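# Move two supplement bottles to arm1/arm2 room, keep can

## Task

Get the green supplement bottle and the black supplement bottle into the room shared by arm1 and arm2, both upright and away from the wall opening, while the drink can finishes upright on top of the same piece of furniture it stands on now. Trays travel on two roller lanes: a loaded tray runs along one lane on its own and an empty one comes back along the other. Neither bottle nor the can may touch a roller lane unless a gripper is holding it. Everything must stay in place without any robot holding it, and at the end all grippers must have released and the arms must be moved out of the way.

## Robot and tools

Setup: four identical i2rt Big YAM arms named arm1, arm2, arm3 and arm4. Each has six revolute joints, a two-finger gripper and a wrist camera. arm1 and arm2 share one room and arm3 and arm4 the other, joined by an opening in the wall with roller lanes carrying trays. Two fixed room cameras exist: cam_arm1_arm2 and cam_arm3_arm4. Wrist cameras are arm1_cam_wrist to arm4_cam_wrist. With joints 1 and 6 at zero and the hand level facing forward, the wrist camera rides above the hand and looks toward the fingertips. Reach is roughly 1.0 m from the joint 1 axis.

Frame: one shared scene frame, origin on the floor, +z upward. The hand point is midway between the fingertips; the hand's z axis runs along the fingers and its y axis is the direction the fingers open and close. Foot poses are never printed.

Tool execute_actions: argument "actions" is a list holding exactly one action, or empty (an empty list only returns state and images). An action is an object keyed by robot name; under each name put "joints", an object of absolute joint targets (not offsets) named joint1_rad to joint6_rad in radians and gripper_m in metres. Any subset of arms and joints may be given; all named motions start at once and may finish at different times. Omitted joints or arms keep whatever target they had and may still be pushing. Ranges (tolerance counted as reached in brackets): joint1_rad -2.879 to 2.879 (±0.045), rotation about the foot, positive counter-clockwise seen from above, zero pointing where the foot faces; joint2_rad 0 to 3.141 (±0.14), shoulder, zero has the upper arm lying back roughly horizontal, increasing lifts it up then forward; joint3_rad 0 to 3.019 (±0.09), elbow, zero fully folded, increasing opens it; joint4_rad -1.692 to 1.57 (±0.055), hand pitch, positive tips fingers up; joint5_rad -1.57 to 1.57 (±0.03), sideways hand swing, positive to the arm's right; joint6_rad -2.094 to 2.094 (±0.035), hand roll, positive clockwise viewed from behind the hand; gripper_m 0 to 0.093 (±0.003), fingertip gap. Grip force is about 50 to 62 N per pad, lower on some grippers. Optional "cameras": list of camera names or "all"; omitted, null or ["all"] gives every camera, [] gives none. Unknown keys, names or out-of-range values reject the whole call and nothing moves. Joints move at different speeds, so the hand can sweep wide between postures.

Tool wait: "seconds" from 0 to 10; commands nothing new, returns the same state and images as an empty action.

Tool zoom_image: "camera" (one of the six names) and "region" [x0, y0, x1, y1] in pixels from the image's top-left corner, at most 504 by 504; only cameras with a full image in the latest result.

Tool finished_scene: "scene", the integer number of the current scene. It ends that scene irreversibly and reports success, then starts the next scene whose task appears in the result. Replying with no tool call ends everything. If resuming from a summary, first send execute_actions with an empty list to learn the scene and task.

Reading results: a "pictures" line lists image order. joint_status tells how each commanded motion of the last accepted action ended: reached; "off_target" (resting away from target, possibly still pushing); "contact_stop" or "time_out" (target dropped, joint holds where it stopped, though a timed-out joint may keep a target at most 0.375, 0.375, 0.113, 0.225, 0.075, 0.3 rad away for joints 1 to 6 and move there once free); "not_followed" after "joint command not followed" with a "cause:" line, meaning a collision check blocked that arm's joint targets (its gripper target still runs) and the arm may retry them with later actions. on_its_own lists what moves or pushes without this call's command; "held at" is the held target, not the actual position. Send a pushing joint its reported position to relax it. Tiny target changes may not move a joint. Loaded lifted joints sag. Joint torques come in joint order without gripper, include offsets, scale, friction and noise, and are nonzero even in free air. A MOTOR HOT line appears from 85 °C; at 100 °C an OVER-TEMPERATURE FAULT drops that arm and its gripper, and unreached keys read "limit_stop_at_motor_heat" (resend them). Some heat persists into the next scene. A stop reported in any result cancels the remaining execute_actions, wait and finished_scene calls of that reply.

Cautions: arms do not halt on contact and keep pushing hard, heating motors. A hard press between two arms fails and ends the run; hard hits may too, and the collision check can be late and ignores fingers, gripper housings and wrist cameras. No state line reports arm-to-arm contact; object contact does not count. Arms never wait for one another. Do not let objects leave the work area or reach the floor. Avoid drops, slips, slams and heavy pushing. Loose objects may occasionally get a brief nudge. The robot holds the last command while you compose a reply.

Each tool is called after "Emit:" as name(argument=value, ...) on one line, values as JSON.

## Session

Emit:
execute_actions(actions=[])

Scene clock: 0.00 s.
Joint torques (N m, as the arm reports them, + toward a larger angle): no reading
Motor temperatures (°C, as the motors report them): arm1=[26 27 27 28 27 25] | arm2=[27 24 25 27 26 26] | arm3=[24 24 27 27 24 27] | arm4=[26 24 25 25 26 26]
arm1.joint_positions: joint1_rad=+0.703 joint2_rad=+0.473 joint3_rad=+1.554 joint4_rad=-1.552 joint5_rad=+0.072 joint6_rad=-0.120 gripper_m=+0.095
arm1.joint_status: not commanded
arm1.hand: x=-1.2442 y=-0.5035 z=+1.5377 quat_wxyz=(-0.264, +0.792, -0.317, -0.450) (m; scene frame)
arm2.joint_positions: joint1_rad=-0.027 joint2_rad=+0.576 joint3_rad=+1.332 joint4_rad=-1.186 joint5_rad=-0.111 joint6_rad=+0.738 gripper_m=+0.095
arm2.joint_status: not commanded
arm2.hand: x=-1.5376 y=+0.1386 z=+1.4481 quat_wxyz=(-0.490, -0.291, -0.789, -0.228) (m; scene frame)
arm3.joint_positions: joint1_rad=-0.049 joint2_rad=+0.520 joint3_rad=+1.604 joint4_rad=-1.185 joint5_rad=-0.100 joint6_rad=-0.151 gripper_m=+0.095
arm3.joint_status: not commanded
arm3.hand: x=+1.1808 y=-0.4476 z=+1.6056 quat_wxyz=(-0.495, +0.565, -0.481, -0.452) (m; scene frame)
arm4.joint_positions: joint1_rad=+0.226 joint2_rad=+0.261 joint3_rad=+1.456 joint4_rad=-1.210 joint5_rad=+0.288 joint6_rad=+0.513 gripper_m=+0.095
arm4.joint_status: not commanded
arm4.hand: x=+1.7126 y=+0.1550 z=+1.5808 quat_wxyz=(-0.168, -0.692, +0.179, +0.679) (m; scene frame)
pictures: arm1_cam_wrist, arm2_cam_wrist, arm3_cam_wrist, arm4_cam_wrist, cam_arm1_arm2, cam_arm3_arm4
Images, in order (width x height): arm1_cam_wrist 616x616, arm2_cam_wrist 616x616, arm3_cam_wrist 616x616, arm4_cam_wrist 616x616, cam_arm1_arm2 672x504, cam_arm3_arm4 672x504.

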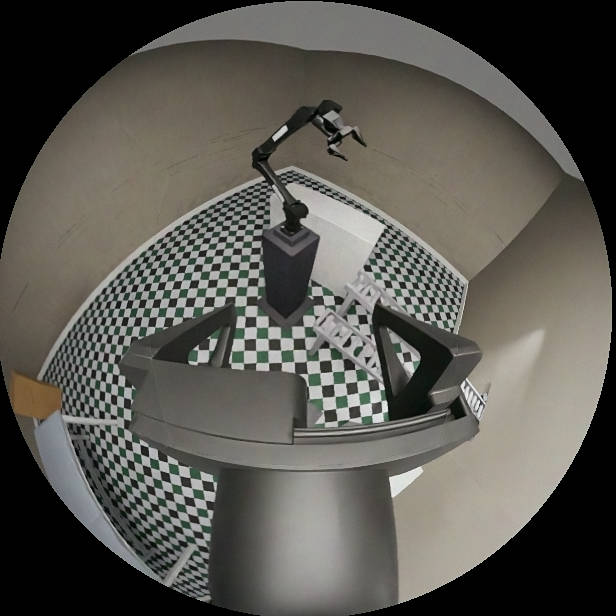

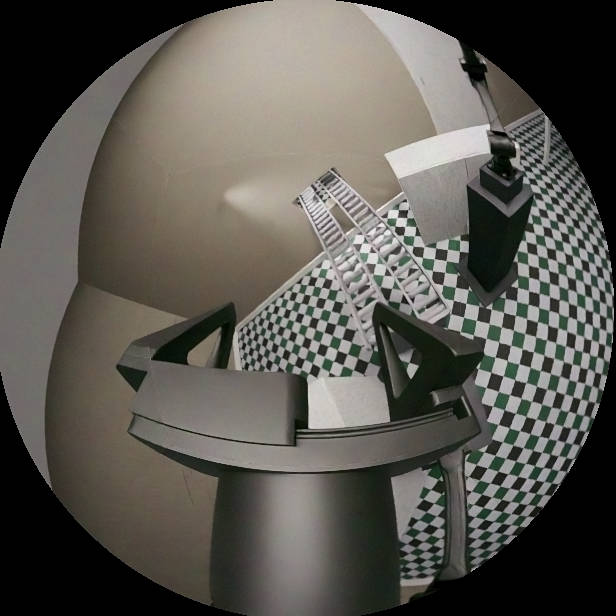

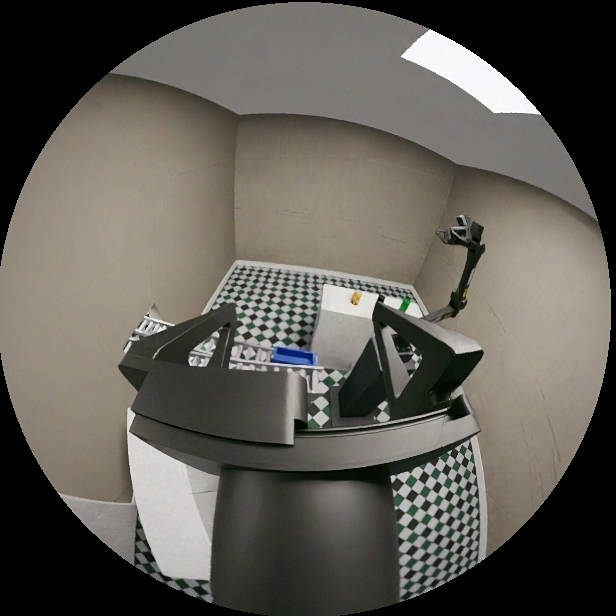

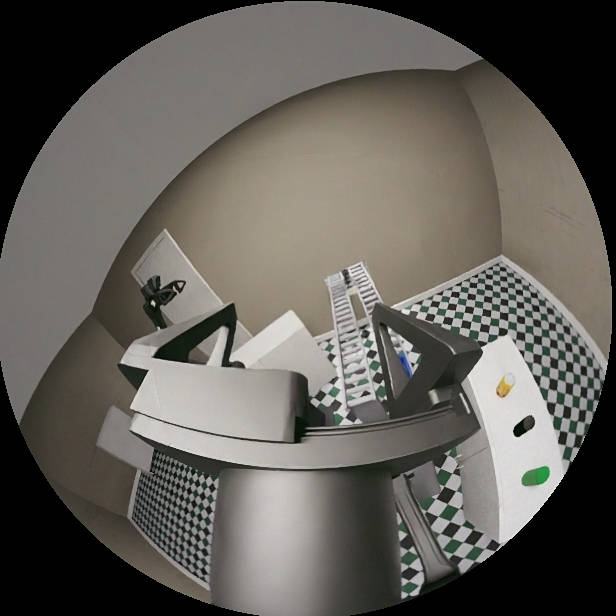

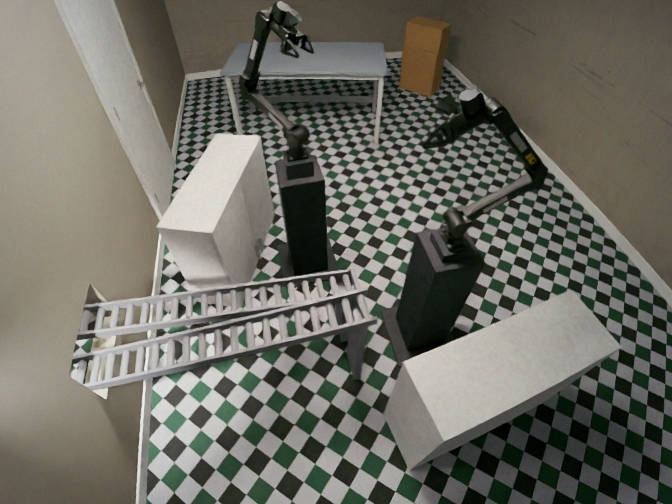

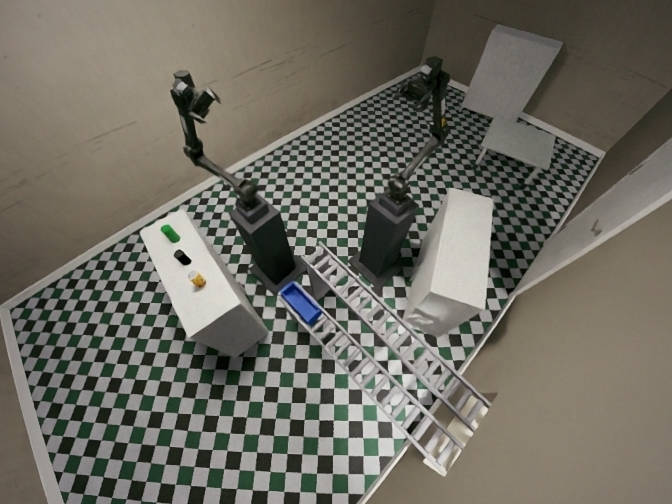

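Emit:
zoom_image(camera="cam_arm3_arm4", region=[120,160,520,490])

Emit:
zoom_image(camera="cam_arm1_arm2", region=[50,200,450,420])

Emit:
execute_actions(actions=[{"arm1":{"joints":{"joint1_rad":0.2,"joint5_rad":0,"joint6_rad":0}},"arm2":{"joints":{"joint1_rad":-0.5,"joint5_rad":0,"joint6_rad":0}},"arm3":{"joints":{"joint1_rad":0.4,"joint5_rad":0,"joint6_rad":0}},"arm4":{"joints":{"joint1_rad":-0.5,"joint5_rad":0,"joint6_rad":0}}}], cameras=[])

Emit:
execute_actions(actions=[{"arm1":{"joints":{"joint4_rad":-1.0}},"arm2":{"joints":{"joint3_rad":0.9}},"arm3":{"joints":{"joint2_rad":1.0}},"arm4":{"joints":{"joint1_rad":-1.4}}}], cameras=[])

Emit:
execute_actions(actions=[{"arm1":{"joints":{"joint1_rad":-0.4}},"arm2":{"joints":{"joint1_rad":0.3}},"arm3":{"joints":{"joint1_rad":1.0}},"arm4":{"joints":{"joint2_rad":1.0,"joint4_rad":-1.6}}}])

Region (120, 160, 520, 490) of cam_arm3_arm4's 672x504 image, scaled by 1.260, with more detail than that image has; it fills the top 416 rows of this view, and the rest is white.

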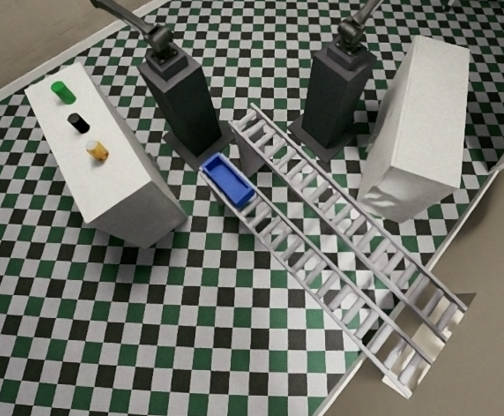

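Region (50, 200, 450, 420) of cam_arm1_arm2's 672x504 image, scaled by 1.260, with more detail than that image has; it fills the top 277 rows of this view, and the rest is white.

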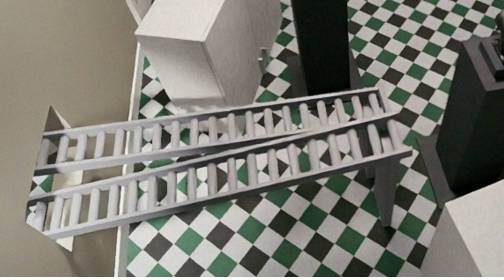

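Scene clock: 21.13 s.
Joint torques (N m, as the arm reports them, + toward a larger angle): arm1=[ 1.08  6.81  6.8   1.87 -0.07  0.16] | arm2=[ 0.79  3.72  9.25  2.47  0.11 -0.16] | arm3=[ 0.88  5.77  7.29  2.6   0.07 -0.05] | arm4=[ 0.37 11.62  6.06  2.43 -0.11 -0.14]
Motor temperatures (°C, as the motors report them): arm1=[26 27 28 28 27 25] | arm2=[27 24 28 27 26 26] | arm3=[24 25 29 27 24 27] | arm4=[26 24 26 25 26 26]
arm1.joint_positions: joint1_rad=+0.208 joint2_rad=+0.473 joint3_rad=+1.554 joint4_rad=-1.552 joint5_rad=+0.002 joint6_rad=-0.011 gripper_m=+0.095
arm1.joint_status: all done
arm1.hand: x=-1.2037 y=-0.4853 z=+1.5372 quat_wxyz=(-0.322, +0.674, -0.524, -0.409) (m; scene frame)
arm2.joint_positions: joint1_rad=-0.493 joint2_rad=+0.576 joint3_rad=+1.332 joint4_rad=-1.186 joint5_rad=-0.002 joint6_rad=+0.008 gripper_m=+0.095
arm2.joint_status: all done
arm2.hand: x=-1.5678 y=+0.0119 z=+1.4477 quat_wxyz=(-0.523, -0.214, -0.814, +0.133) (m; scene frame)
arm3.joint_positions: joint1_rad=+0.390 joint2_rad=+0.520 joint3_rad=+1.604 joint4_rad=-1.185 joint5_rad=-0.003 joint6_rad=-0.008 gripper_m=+0.095
arm3.joint_status: all done
arm3.hand: x=+1.1329 y=-0.4578 z=+1.6063 quat_wxyz=(-0.376, +0.611, -0.419, -0.557) (m; scene frame)
arm4.joint_positions: joint1_rad=-0.493 joint2_rad=+0.261 joint3_rad=+1.456 joint4_rad=-1.210 joint5_rad=+0.002 joint6_rad=+0.011 gripper_m=+0.095
arm4.joint_status: all done
arm4.hand: x=+1.7231 y=+0.1483 z=+1.5806 quat_wxyz=(+0.155, -0.696, +0.156, +0.684) (m; scene frame)
pictures: none
No camera images: the call's "cameras" was empty. Leave "cameras" out to get every camera's image.

Scene clock: 22.87 s.
Joint torques (N m, as the arm reports them, + toward a larger angle): arm1=[ 1.01  6.94  6.82  2.81 -0.07  0.17] | arm2=[ 0.94  1.22  9.48  2.11  0.13 -0.08] | arm3=[ 1.   -3.89 10.56  2.39  0.12 -0.02] | arm4=[ 0.36 11.8   5.97  2.46 -0.07 -0.14]
Motor temperatures (°C, as the motors report them): arm1=[26 27 28 28 27 25] | arm2=[27 24 28 27 26 26] | arm3=[24 25 29 27 24 27] | arm4=[26 24 26 25 26 26]
arm1.joint_positions: joint1_rad=+0.208 joint2_rad=+0.473 joint3_rad=+1.554 joint4_rad=-1.022 joint5_rad=+0.002 joint6_rad=-0.011 gripper_m=+0.095
arm1.joint_status: all done
arm1.hand: x=-1.2096 y=-0.4588 z=+1.6632 quat_wxyz=(-0.450, +0.542, -0.423, -0.570) (m; scene frame)
arm2.joint_positions: joint1_rad=-0.493 joint2_rad=+0.582 joint3_rad=+0.897 joint4_rad=-1.186 joint5_rad=-0.002 joint6_rad=+0.007 gripper_m=+0.095
arm2.joint_status: all done
arm2.hand: x=-1.5491 y=+0.0013 z=+1.2204 quat_wxyz=(-0.332, -0.239, -0.909, +0.084) (m; scene frame)
arm3.joint_positions: joint1_rad=+0.390 joint2_rad=+0.995 joint3_rad=+1.596 joint4_rad=-1.185 joint5_rad=-0.003 joint6_rad=-0.008 gripper_m=+0.095
arm3.joint_status: all done
arm3.hand: x=+1.0430 y=-0.2320 z=+1.4817 quat_wxyz=(-0.263, +0.727, -0.496, -0.395) (m; scene frame)
arm4.joint_positions: joint1_rad=-1.393 joint2_rad=+0.261 joint3_rad=+1.456 joint4_rad=-1.210 joint5_rad=+0.002 joint6_rad=+0.011 gripper_m=+0.095
arm4.joint_status: all done
arm4.hand: x=+1.7639 y=+0.1804 z=+1.5813 quat_wxyz=(+0.439, -0.555, +0.441, +0.552) (m; scene frame)
pictures: none
No camera images: the call's "cameras" was empty. Leave "cameras" out to get every camera's image.

Scene clock: 24.47 s.
Joint torques (N m, as the arm reports them, + toward a larger angle): arm1=[ 1.17  6.78  6.84  2.74 -0.03  0.17] | arm2=[ 1.92  0.18  9.5   2.15 -0.01 -0.13] | arm3=[ 0.21 -3.08 10.45  2.58  0.11 -0.01] | arm4=[ 0.33 -3.48 10.01  1.07 -0.08 -0.15]
Motor temperatures (°C, as the motors report them): arm1=[26 27 28 28 27 25] | arm2=[27 24 28 27 26 26] | arm3=[24 25 29 27 24 27] | arm4=[26 24 26 25 26 26]
arm1.joint_positions: joint1_rad=-0.391 joint2_rad=+0.473 joint3_rad=+1.554 joint4_rad=-1.022 joint5_rad=+0.001 joint6_rad=-0.011 gripper_m=+0.095
arm1.joint_status: all done
arm1.hand: x=-1.1264 y=-0.4641 z=+1.6630 quat_wxyz=(-0.598, +0.395, -0.564, -0.410) (m; scene frame)
arm2.joint_positions: joint1_rad=+0.294 joint2_rad=+0.582 joint3_rad=+0.897 joint4_rad=-1.186 joint5_rad=+0.000 joint6_rad=+0.006 gripper_m=+0.095
arm2.joint_status: all done
arm2.hand: x=-1.5259 y=+0.2027 z=+1.2204 quat_wxyz=(-0.339, +0.128, -0.931, -0.049) (m; scene frame)
arm3.joint_positions: joint1_rad=+0.992 joint2_rad=+0.997 joint3_rad=+1.596 joint4_rad=-1.185 joint5_rad=-0.001 joint6_rad=-0.007 gripper_m=+0.095
arm3.joint_status: all done
arm3.hand: x=+0.8600 y=-0.3765 z=+1.4841 quat_wxyz=(-0.137, +0.840, -0.258, -0.457) (m; scene frame)
arm4.joint_positions: joint1_rad=-1.393 joint2_rad=+0.997 joint3_rad=+1.450 joint4_rad=-1.592 joint5_rad=+0.002 joint6_rad=+0.011 gripper_m=+0.095
arm4.joint_status: all done
arm4.hand: x=+1.7063 y=+0.4362 z=+1.3680 quat_wxyz=(+0.140, -0.762, +0.610, +0.169) (m; scene frame)
pictures: arm1_cam_wrist, arm2_cam_wrist, arm3_cam_wrist, arm4_cam_wrist, cam_arm1_arm2, cam_arm3_arm4
Images, in order (width x height): arm1_cam_wrist 616x616, arm2_cam_wrist 616x616, arm3_cam_wrist 616x616, arm4_cam_wrist 616x616, cam_arm1_arm2 672x504, cam_arm3_arm4 672x504.

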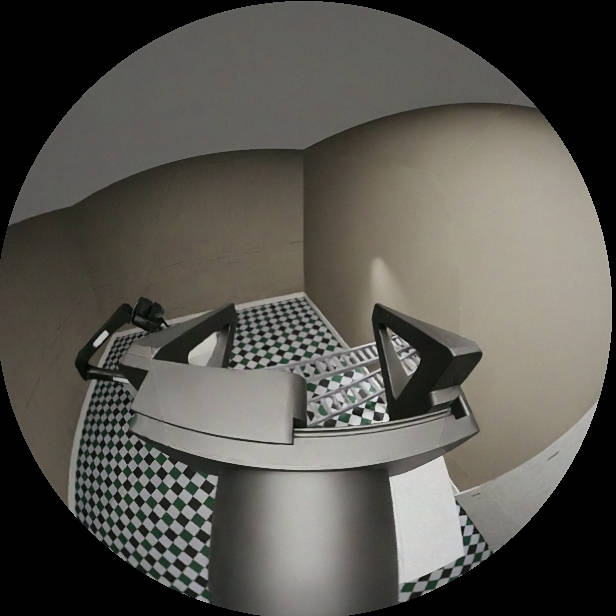

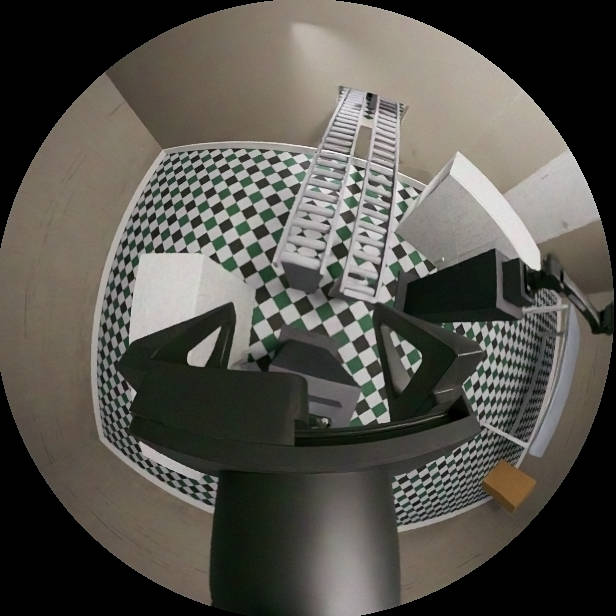

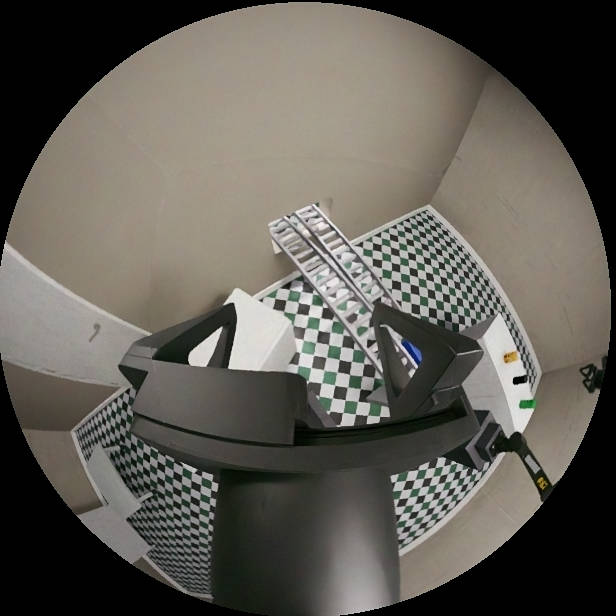

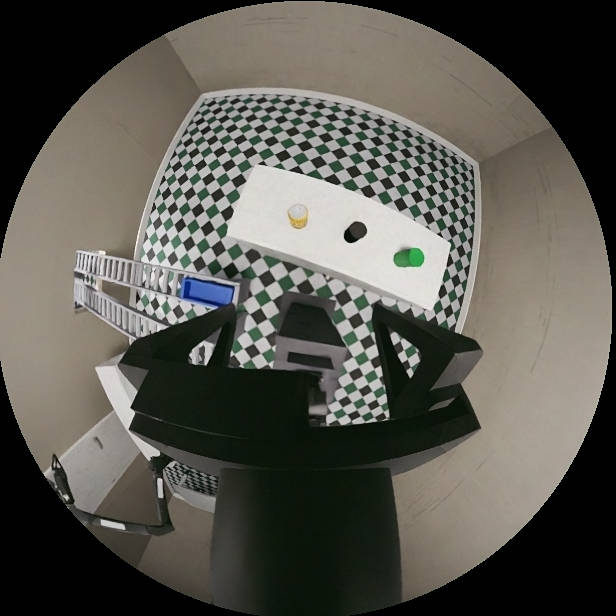

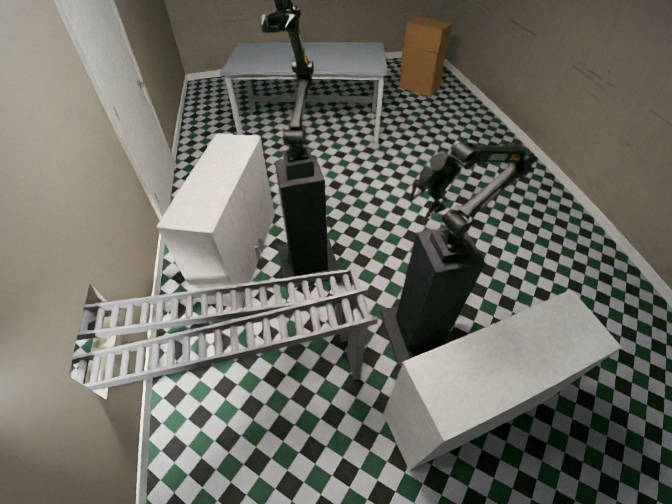

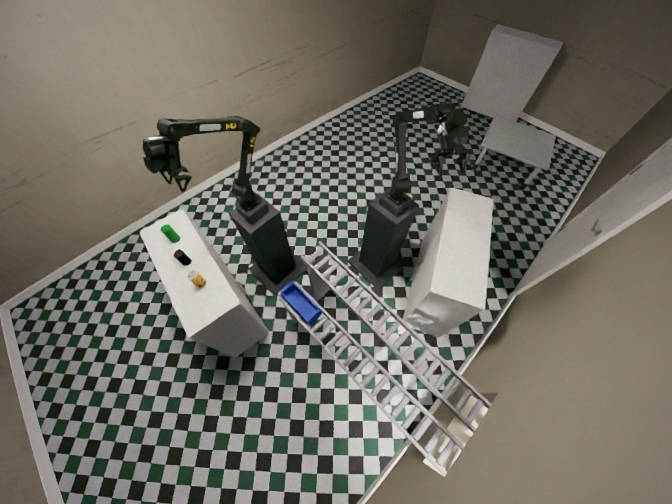

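Emit:
execute_actions(actions=[{"arm3":{"joints":{"joint1_rad":0,"joint2_rad":1.81,"joint3_rad":1.615,"joint4_rad":-1.376}},"arm4":{"joints":{"joint1_rad":-1.684,"joint2_rad":1.81,"joint3_rad":1.615,"joint4_rad":-1.376}},"arm2":{"joints":{"joint1_rad":-0.25,"joint2_rad":1.6,"joint3_rad":1.4,"joint4_rad":-1.37}}}])

Scene clock: 51.97 s.
Joint torques (N m, as the arm reports them, + toward a larger angle): arm1=[ 1.26  6.83  6.89  2.77 -0.03  0.15] | arm2=[  0.85 -16.66  10.54   0.42   0.04  -0.1 ] | arm3=[  0.75 -16.28   9.97  -0.13   0.03  -0.11] | arm4=[  0.95 -19.03  10.22   0.86  -0.01  -0.14]
Motor temperatures (°C, as the motors report them): arm1=[26 27 29 28 27 25] | arm2=[27 24 30 27 26 26] | arm3=[24 25 32 27 24 27] | arm4=[26 24 28 25 26 26]
arm1.joint_positions: joint1_rad=-0.391 joint2_rad=+0.473 joint3_rad=+1.554 joint4_rad=-1.022 joint5_rad=+0.001 joint6_rad=-0.011 gripper_m=+0.095
arm1.joint_status: not commanded
arm1.hand: x=-1.1264 y=-0.4641 z=+1.6630 quat_wxyz=(-0.598, +0.395, -0.564, -0.410) (m; scene frame)
arm2.joint_positions: joint1_rad=-0.250 joint2_rad=+1.613 joint3_rad=+1.369 joint4_rad=-1.361 joint5_rad=-0.001 joint6_rad=+0.006 gripper_m=+0.095
arm2.joint_status: all done
arm2.hand: x=-1.3289 y=+0.0073 z=+1.0624 quat_wxyz=(+0.018, -0.135, -0.991, -0.002) (m; scene frame)
arm3.joint_positions: joint1_rad=-0.010 joint2_rad=+1.819 joint3_rad=+1.596 joint4_rad=-1.364 joint5_rad=+0.001 joint6_rad=-0.006 gripper_m=+0.095
arm3.joint_status: all done
arm3.hand: x=+1.1952 y=-0.0504 z=+1.0639 quat_wxyz=(+0.012, +0.699, -0.715, +0.002) (m; scene frame)
arm4.joint_positions: joint1_rad=-1.687 joint2_rad=+1.821 joint3_rad=+1.587 joint4_rad=-1.382 joint5_rad=+0.000 joint6_rad=+0.010 gripper_m=+0.095
arm4.joint_status: all done
arm4.hand: x=+1.8158 y=+0.6688 z=+1.0892 quat_wxyz=(-0.009, -0.680, +0.733, -0.014) (m; scene frame)
pictures: arm1_cam_wrist, arm2_cam_wrist, arm3_cam_wrist, arm4_cam_wrist, cam_arm1_arm2, cam_arm3_arm4
Images, in order (width x height): arm1_cam_wrist 616x616, arm2_cam_wrist 616x616, arm3_cam_wrist 616x616, arm4_cam_wrist 616x616, cam_arm1_arm2 672x504, cam_arm3_arm4 672x504.

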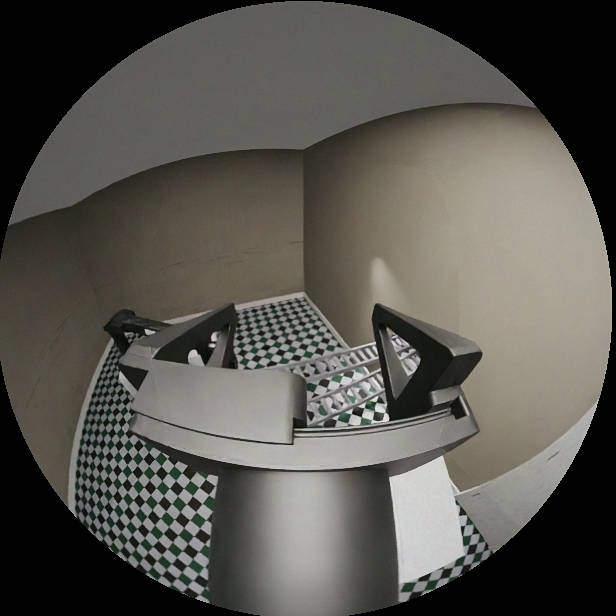

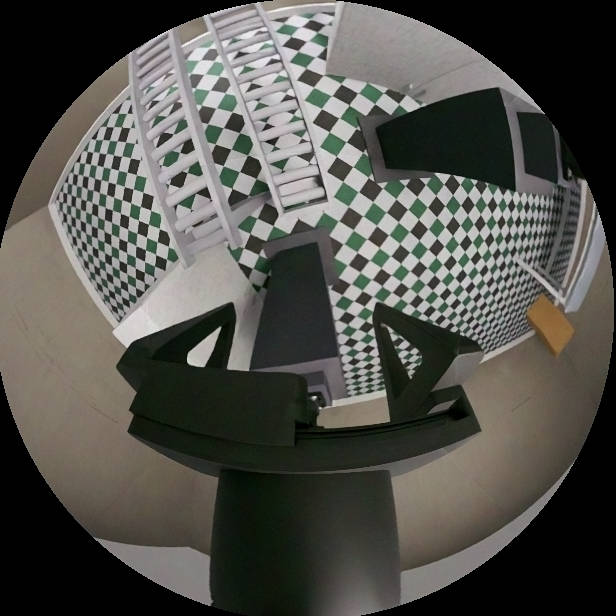

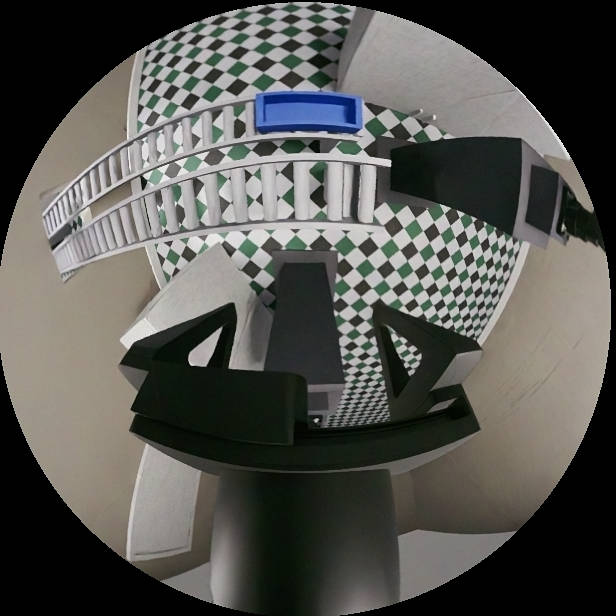

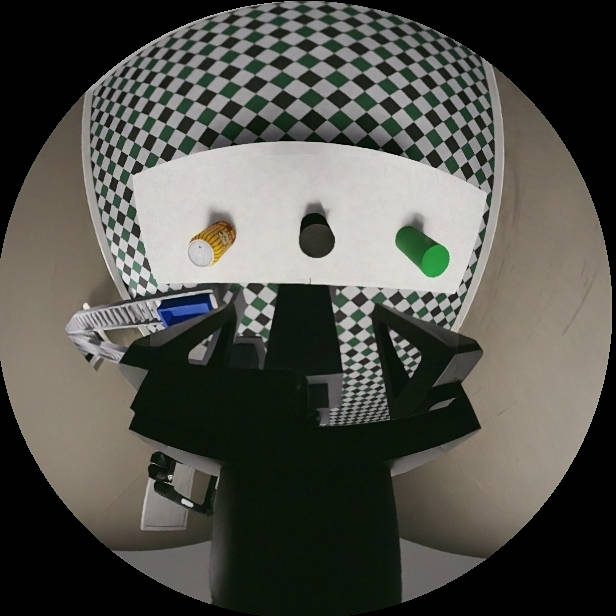

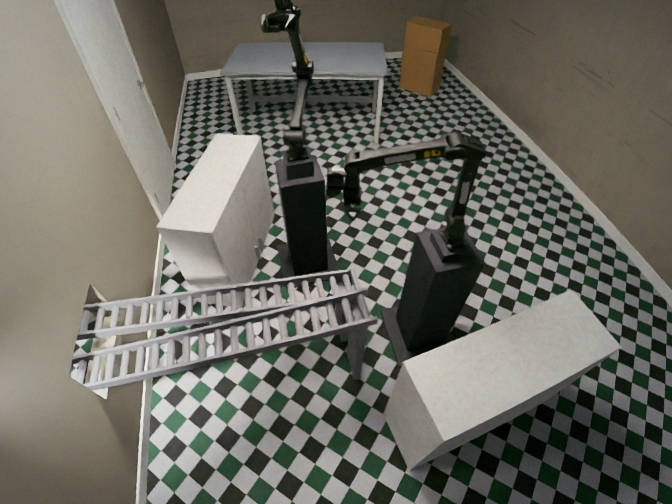

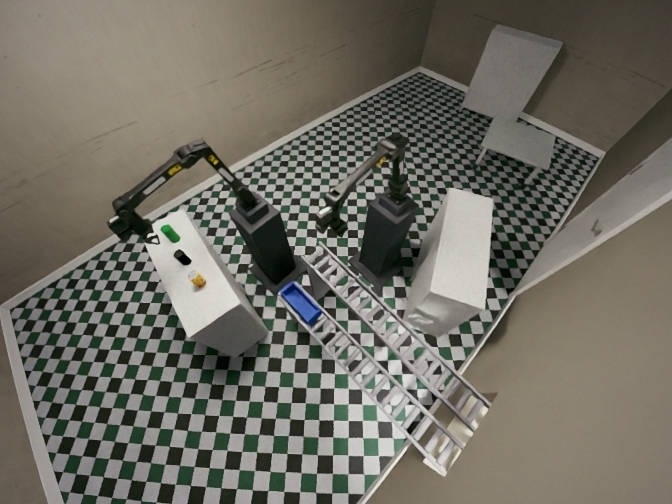

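Emit:
execute_actions(actions=[{"arm3":{"joints":{"joint1_rad":0.4,"gripper_m":0}},"arm4":{"joints":{"joint1_rad":-0.34,"joint6_rad":-0.3}}}], cameras=[])

Emit:
execute_actions(actions=[{"arm4":{"joints":{"joint2_rad":2.28,"joint3_rad":1.56,"joint4_rad":-0.83,"gripper_m":0.05}}}], cameras=["arm3_cam_wrist","arm4_cam_wrist","cam_arm3_arm4"])

Scene clock: 69.40 s.
Joint torques (N m, as the arm reports them, + toward a larger angle): arm1=[ 1.11  6.8   6.84  2.77 -0.01  0.15] | arm2=[  2.03 -16.36  10.74   0.45   0.09  -0.11] | arm3=[  0.31 -16.21  10.11   0.     0.07  -0.13] | arm4=[  0.01 -19.05  10.22   0.62   0.03  -0.14]
Motor temperatures (°C, as the motors report them): arm1=[26 27 29 28 27 25] | arm2=[27 25 31 27 26 26] | arm3=[24 26 33 27 24 27] | arm4=[26 25 29 25 26 26]
arm1.joint_positions: joint1_rad=-0.391 joint2_rad=+0.473 joint3_rad=+1.554 joint4_rad=-1.022 joint5_rad=+0.001 joint6_rad=-0.011 gripper_m=+0.095
arm1.joint_status: not commanded
arm1.hand: x=-1.1264 y=-0.4641 z=+1.6630 quat_wxyz=(-0.598, +0.395, -0.564, -0.410) (m; scene frame)
arm2.joint_positions: joint1_rad=-0.250 joint2_rad=+1.613 joint3_rad=+1.369 joint4_rad=-1.361 joint5_rad=-0.001 joint6_rad=+0.006 gripper_m=+0.095
arm2.joint_status: not commanded
arm2.hand: x=-1.3289 y=+0.0073 z=+1.0624 quat_wxyz=(+0.018, -0.135, -0.991, -0.002) (m; scene frame)
arm3.joint_positions: joint1_rad=+0.403 joint2_rad=+1.819 joint3_rad=+1.596 joint4_rad=-1.364 joint5_rad=-0.001 joint6_rad=-0.005 gripper_m=+0.001
arm3.joint_status: all done
arm3.hand: x=+0.9733 y=-0.0903 z=+1.0673 quat_wxyz=(+0.010, +0.831, -0.557, +0.001) (m; scene frame)
arm4.joint_positions: joint1_rad=-0.334 joint2_rad=+1.821 joint3_rad=+1.587 joint4_rad=-1.377 joint5_rad=-0.001 joint6_rad=-0.290 gripper_m=+0.095
arm4.joint_status: all done
arm4.hand: x=+1.2588 y=+0.2795 z=+1.0797 quat_wxyz=(+0.000, -1.000, -0.004, -0.023) (m; scene frame)
pictures: none
No camera images: the call's "cameras" was empty. Leave "cameras" out to get every camera's image.

Scene clock: 71.00 s.
Joint torques (N m, as the arm reports them, + toward a larger angle): arm1=[ 1.32  6.53  6.8   2.78 -0.03  0.17] | arm2=[  1.43 -16.01  10.71   0.41   0.06  -0.08] | arm3=[  0.24 -15.94   9.84   0.03   0.03  -0.06] | arm4=[  0.09 -22.77   8.36   0.98   0.04  -0.14]
Motor temperatures (°C, as the motors report them): arm1=[26 27 29 28 27 25] | arm2=[27 25 31 27 26 26] | arm3=[24 26 33 27 24 27] | arm4=[26 25 29 25 26 26]
arm1.joint_positions: joint1_rad=-0.391 joint2_rad=+0.473 joint3_rad=+1.554 joint4_rad=-1.022 joint5_rad=+0.001 joint6_rad=-0.011 gripper_m=+0.095
arm1.joint_status: not commanded
arm1.hand: x=-1.1264 y=-0.4641 z=+1.6630 quat_wxyz=(-0.598, +0.395, -0.564, -0.410) (m; scene frame)
arm2.joint_positions: joint1_rad=-0.250 joint2_rad=+1.613 joint3_rad=+1.369 joint4_rad=-1.361 joint5_rad=-0.001 joint6_rad=+0.006 gripper_m=+0.095
arm2.joint_status: not commanded
arm2.hand: x=-1.3289 y=+0.0073 z=+1.0624 quat_wxyz=(+0.018, -0.135, -0.991, -0.002) (m; scene frame)
arm3.joint_positions: joint1_rad=+0.403 joint2_rad=+1.819 joint3_rad=+1.596 joint4_rad=-1.364 joint5_rad=-0.001 joint6_rad=-0.005 gripper_m=+0.001
arm3.joint_status: not commanded
arm3.hand: x=+0.9733 y=-0.0903 z=+1.0673 quat_wxyz=(+0.010, +0.831, -0.557, +0.001) (m; scene frame)
arm4.joint_positions: joint1_rad=-0.334 joint2_rad=+2.290 joint3_rad=+1.531 joint4_rad=-0.840 joint5_rad=-0.001 joint6_rad=-0.290 gripper_m=+0.050
arm4.joint_status: all done
arm4.hand: x=+1.2135 y=+0.2968 z=+0.7952 quat_wxyz=(+0.001, -1.000, -0.004, -0.017) (m; scene frame)
pictures: arm3_cam_wrist, arm4_cam_wrist, cam_arm3_arm4
Images, in order (width x height): arm3_cam_wrist 616x616, arm4_cam_wrist 616x616, cam_arm3_arm4 672x504.

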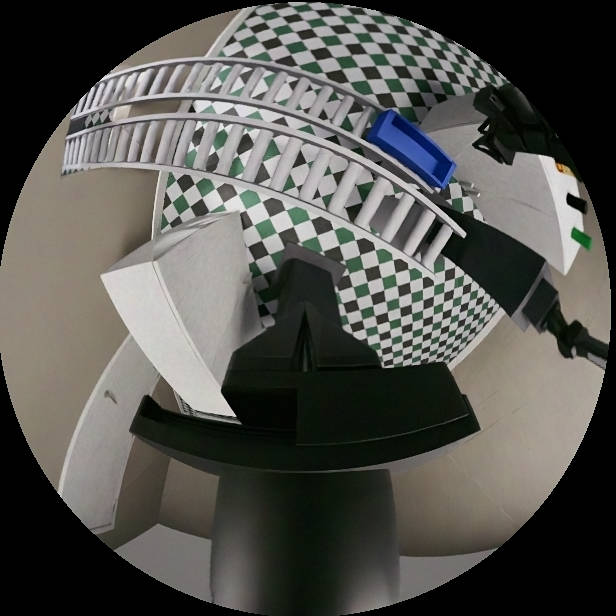

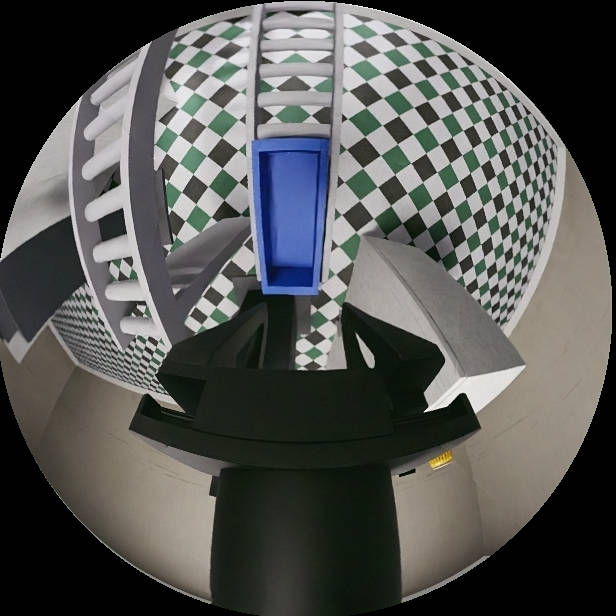

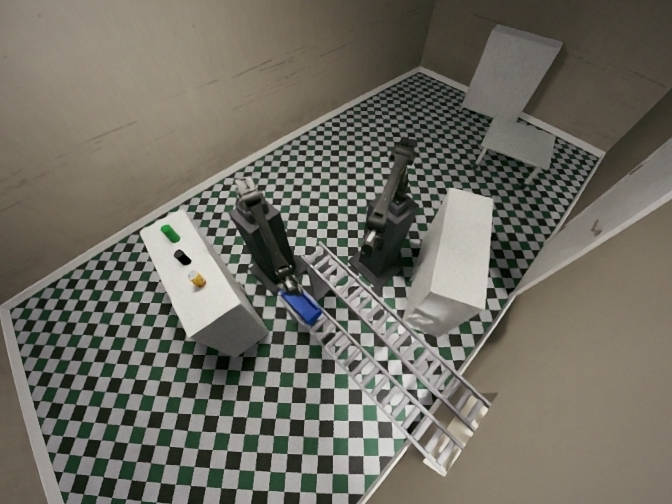

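Emit:
execute_actions(actions=[{"arm4":{"joints":{"joint1_rad":-0.385,"joint2_rad":2.593,"joint3_rad":1.695,"joint4_rad":-0.626,"joint6_rad":-0.345}}}], cameras=["arm3_cam_wrist","arm4_cam_wrist"])

Scene clock: 79.93 s.
Joint torques (N m, as the arm reports them, + toward a larger angle): arm1=[ 1.15  6.69  6.93  2.76 -0.01  0.16] | arm2=[  1.26 -16.46  10.75   0.49   0.03  -0.13] | arm3=[ -0.36 -16.74   9.81   0.07   0.02  -0.03] | arm4=[  0.73 -24.94   6.82   1.03   0.03  -0.15]
Motor temperatures (°C, as the motors report them): arm1=[26 27 29 28 27 25] | arm2=[27 25 31 27 26 26] | arm3=[24 26 33 27 24 27] | arm4=[26 26 28 25 26 26]
arm1.joint_positions: joint1_rad=-0.391 joint2_rad=+0.473 joint3_rad=+1.554 joint4_rad=-1.022 joint5_rad=+0.001 joint6_rad=-0.011 gripper_m=+0.095
arm1.joint_status: not commanded
arm1.hand: x=-1.1264 y=-0.4641 z=+1.6630 quat_wxyz=(-0.598, +0.395, -0.564, -0.410) (m; scene frame)
arm2.joint_positions: joint1_rad=-0.250 joint2_rad=+1.613 joint3_rad=+1.369 joint4_rad=-1.361 joint5_rad=-0.001 joint6_rad=+0.006 gripper_m=+0.095
arm2.joint_status: not commanded
arm2.hand: x=-1.3289 y=+0.0073 z=+1.0624 quat_wxyz=(+0.018, -0.135, -0.991, -0.002) (m; scene frame)
arm3.joint_positions: joint1_rad=+0.403 joint2_rad=+1.819 joint3_rad=+1.596 joint4_rad=-1.364 joint5_rad=-0.001 joint6_rad=-0.005 gripper_m=+0.001
arm3.joint_status: not commanded
arm3.hand: x=+0.9733 y=-0.0903 z=+1.0673 quat_wxyz=(+0.010, +0.831, -0.557, +0.001) (m; scene frame)
arm4.joint_positions: joint1_rad=-0.386 joint2_rad=+2.613 joint3_rad=+1.673 joint4_rad=-0.636 joint5_rad=-0.001 joint6_rad=-0.334 gripper_m=+0.050
arm4.joint_status: all done
arm4.hand: x=+1.2105 y=+0.3329 z=+0.6421 quat_wxyz=(+0.005, -1.000, +0.000, -0.006) (m; scene frame)
pictures: arm3_cam_wrist, arm4_cam_wrist
Images, in order (width x height): arm3_cam_wrist 616x616, arm4_cam_wrist 616x616.

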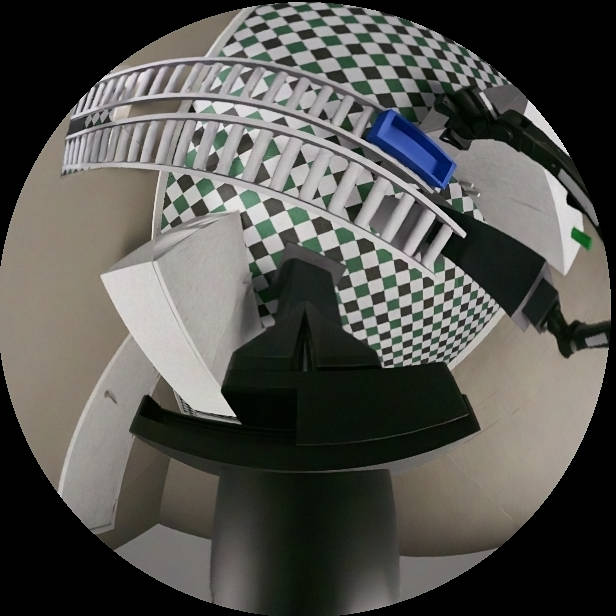

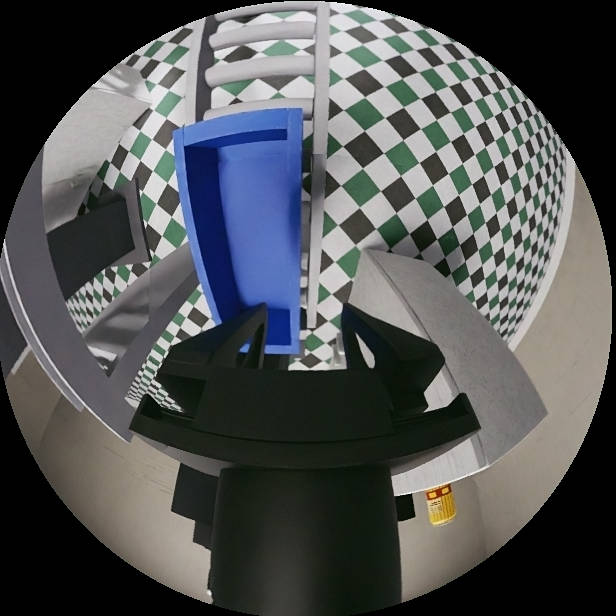

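Emit:
execute_actions(actions=[{"arm4":{"joints":{"joint1_rad":-0.36,"joint2_rad":2.875,"joint3_rad":1.905,"joint4_rad":-0.551,"joint6_rad":-0.32}}}], cameras=["arm4_cam_wrist"])

Emit:
execute_actions(actions=[{"arm4":{"joints":{"gripper_m":0}}}], cameras=["arm4_cam_wrist"])

Scene clock: 87.17 s.
Joint torques (N m, as the arm reports them, + toward a larger angle): arm1=[ 1.12  6.59  6.81  2.85 -0.01  0.17] | arm2=[  1.69 -15.87  10.8    0.6    0.01  -0.14] | arm3=[ -0.21 -16.45   9.83  -0.27   0.03  -0.06] | arm4=[  1.28 -25.9    6.18   0.85   0.03   0.09]
Motor temperatures (°C, as the motors report them): arm1=[26 27 29 28 27 25] | arm2=[27 25 31 27 26 26] | arm3=[24 26 33 27 24 27] | arm4=[26 26 28 25 26 26]
arm1.joint_positions: joint1_rad=-0.391 joint2_rad=+0.473 joint3_rad=+1.554 joint4_rad=-1.022 joint5_rad=+0.001 joint6_rad=-0.011 gripper_m=+0.095
arm1.joint_status: not commanded
arm1.hand: x=-1.1264 y=-0.4641 z=+1.6630 quat_wxyz=(-0.598, +0.395, -0.564, -0.410) (m; scene frame)
arm2.joint_positions: joint1_rad=-0.250 joint2_rad=+1.613 joint3_rad=+1.369 joint4_rad=-1.361 joint5_rad=-0.001 joint6_rad=+0.006 gripper_m=+0.095
arm2.joint_status: not commanded
arm2.hand: x=-1.3289 y=+0.0073 z=+1.0624 quat_wxyz=(+0.018, -0.135, -0.991, -0.002) (m; scene frame)
arm3.joint_positions: joint1_rad=+0.403 joint2_rad=+1.819 joint3_rad=+1.596 joint4_rad=-1.364 joint5_rad=-0.001 joint6_rad=-0.005 gripper_m=+0.001
arm3.joint_status: not commanded
arm3.hand: x=+0.9733 y=-0.0903 z=+1.0673 quat_wxyz=(+0.010, +0.831, -0.557, +0.001) (m; scene frame)
arm4.joint_positions: joint1_rad=-0.368 joint2_rad=+2.899 joint3_rad=+1.885 joint4_rad=-0.554 joint5_rad=-0.001 joint6_rad=-0.331 gripper_m=+0.050
arm4.joint_status: all done
arm4.hand: x=+1.2067 y=+0.3248 z=+0.5190 quat_wxyz=(+0.006, -1.000, -0.007, -0.002) (m; scene frame)
pictures: arm4_cam_wrist
Images, in order (width x height): arm4_cam_wrist 616x616.

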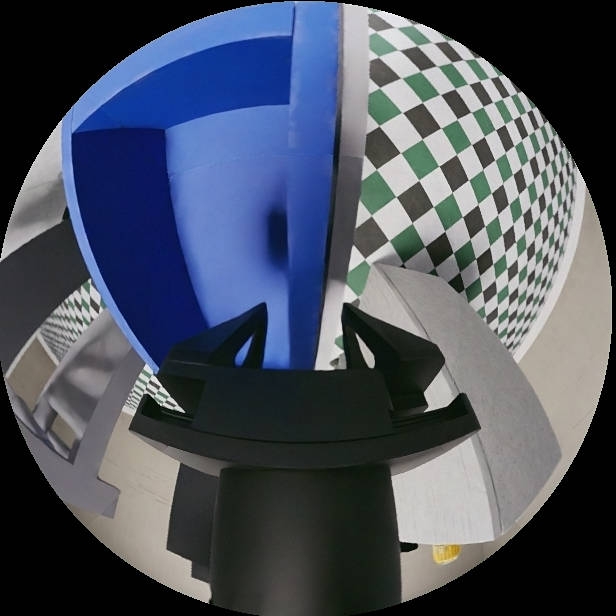

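Scene clock: 87.77 s.
Joint torques (N m, as the arm reports them, + toward a larger angle): arm1=[ 1.2   6.86  6.85  2.75 -0.02  0.17] | arm2=[  1.9  -16.8   10.73   0.39   0.05  -0.14] | arm3=[ -0.2  -15.83   9.92  -0.1    0.03  -0.03] | arm4=[  1.35 -25.68   6.2    0.71   0.06  -0.04]
Motor temperatures (°C, as the motors report them): arm1=[26 27 29 28 27 25] | arm2=[27 26 31 27 26 26] | arm3=[24 26 33 27 24 27] | arm4=[26 26 28 25 26 26]
arm1.joint_positions: joint1_rad=-0.391 joint2_rad=+0.473 joint3_rad=+1.554 joint4_rad=-1.022 joint5_rad=+0.001 joint6_rad=-0.011 gripper_m=+0.095
arm1.joint_status: not commanded
arm1.hand: x=-1.1264 y=-0.4641 z=+1.6630 quat_wxyz=(-0.598, +0.395, -0.564, -0.410) (m; scene frame)
arm2.joint_positions: joint1_rad=-0.250 joint2_rad=+1.613 joint3_rad=+1.369 joint4_rad=-1.361 joint5_rad=-0.001 joint6_rad=+0.006 gripper_m=+0.095
arm2.joint_status: not commanded
arm2.hand: x=-1.3289 y=+0.0073 z=+1.0624 quat_wxyz=(+0.018, -0.135, -0.991, -0.002) (m; scene frame)
arm3.joint_positions: joint1_rad=+0.403 joint2_rad=+1.819 joint3_rad=+1.596 joint4_rad=-1.364 joint5_rad=-0.001 joint6_rad=-0.005 gripper_m=+0.001
arm3.joint_status: not commanded
arm3.hand: x=+0.9733 y=-0.0903 z=+1.0673 quat_wxyz=(+0.010, +0.831, -0.557, +0.001) (m; scene frame)
arm4.joint_positions: joint1_rad=-0.368 joint2_rad=+2.898 joint3_rad=+1.885 joint4_rad=-0.552 joint5_rad=-0.002 joint6_rad=-0.318 gripper_m=+0.011
arm4.joint_status: gripper_m off_target (ended at +0.011, target +0.000)
arm4.hand: x=+1.2059 y=+0.3245 z=+0.5192 quat_wxyz=(+0.006, -1.000, -0.001, -0.001) (m; scene frame)
pictures: arm4_cam_wrist
Images, in order (width x height): arm4_cam_wrist 616x616.

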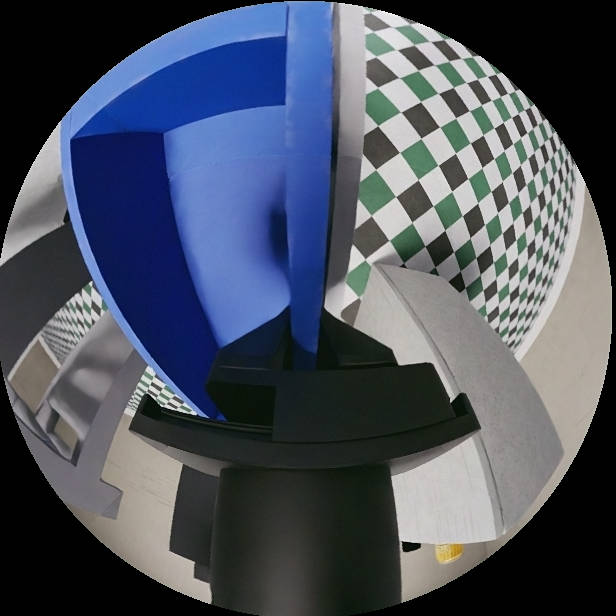

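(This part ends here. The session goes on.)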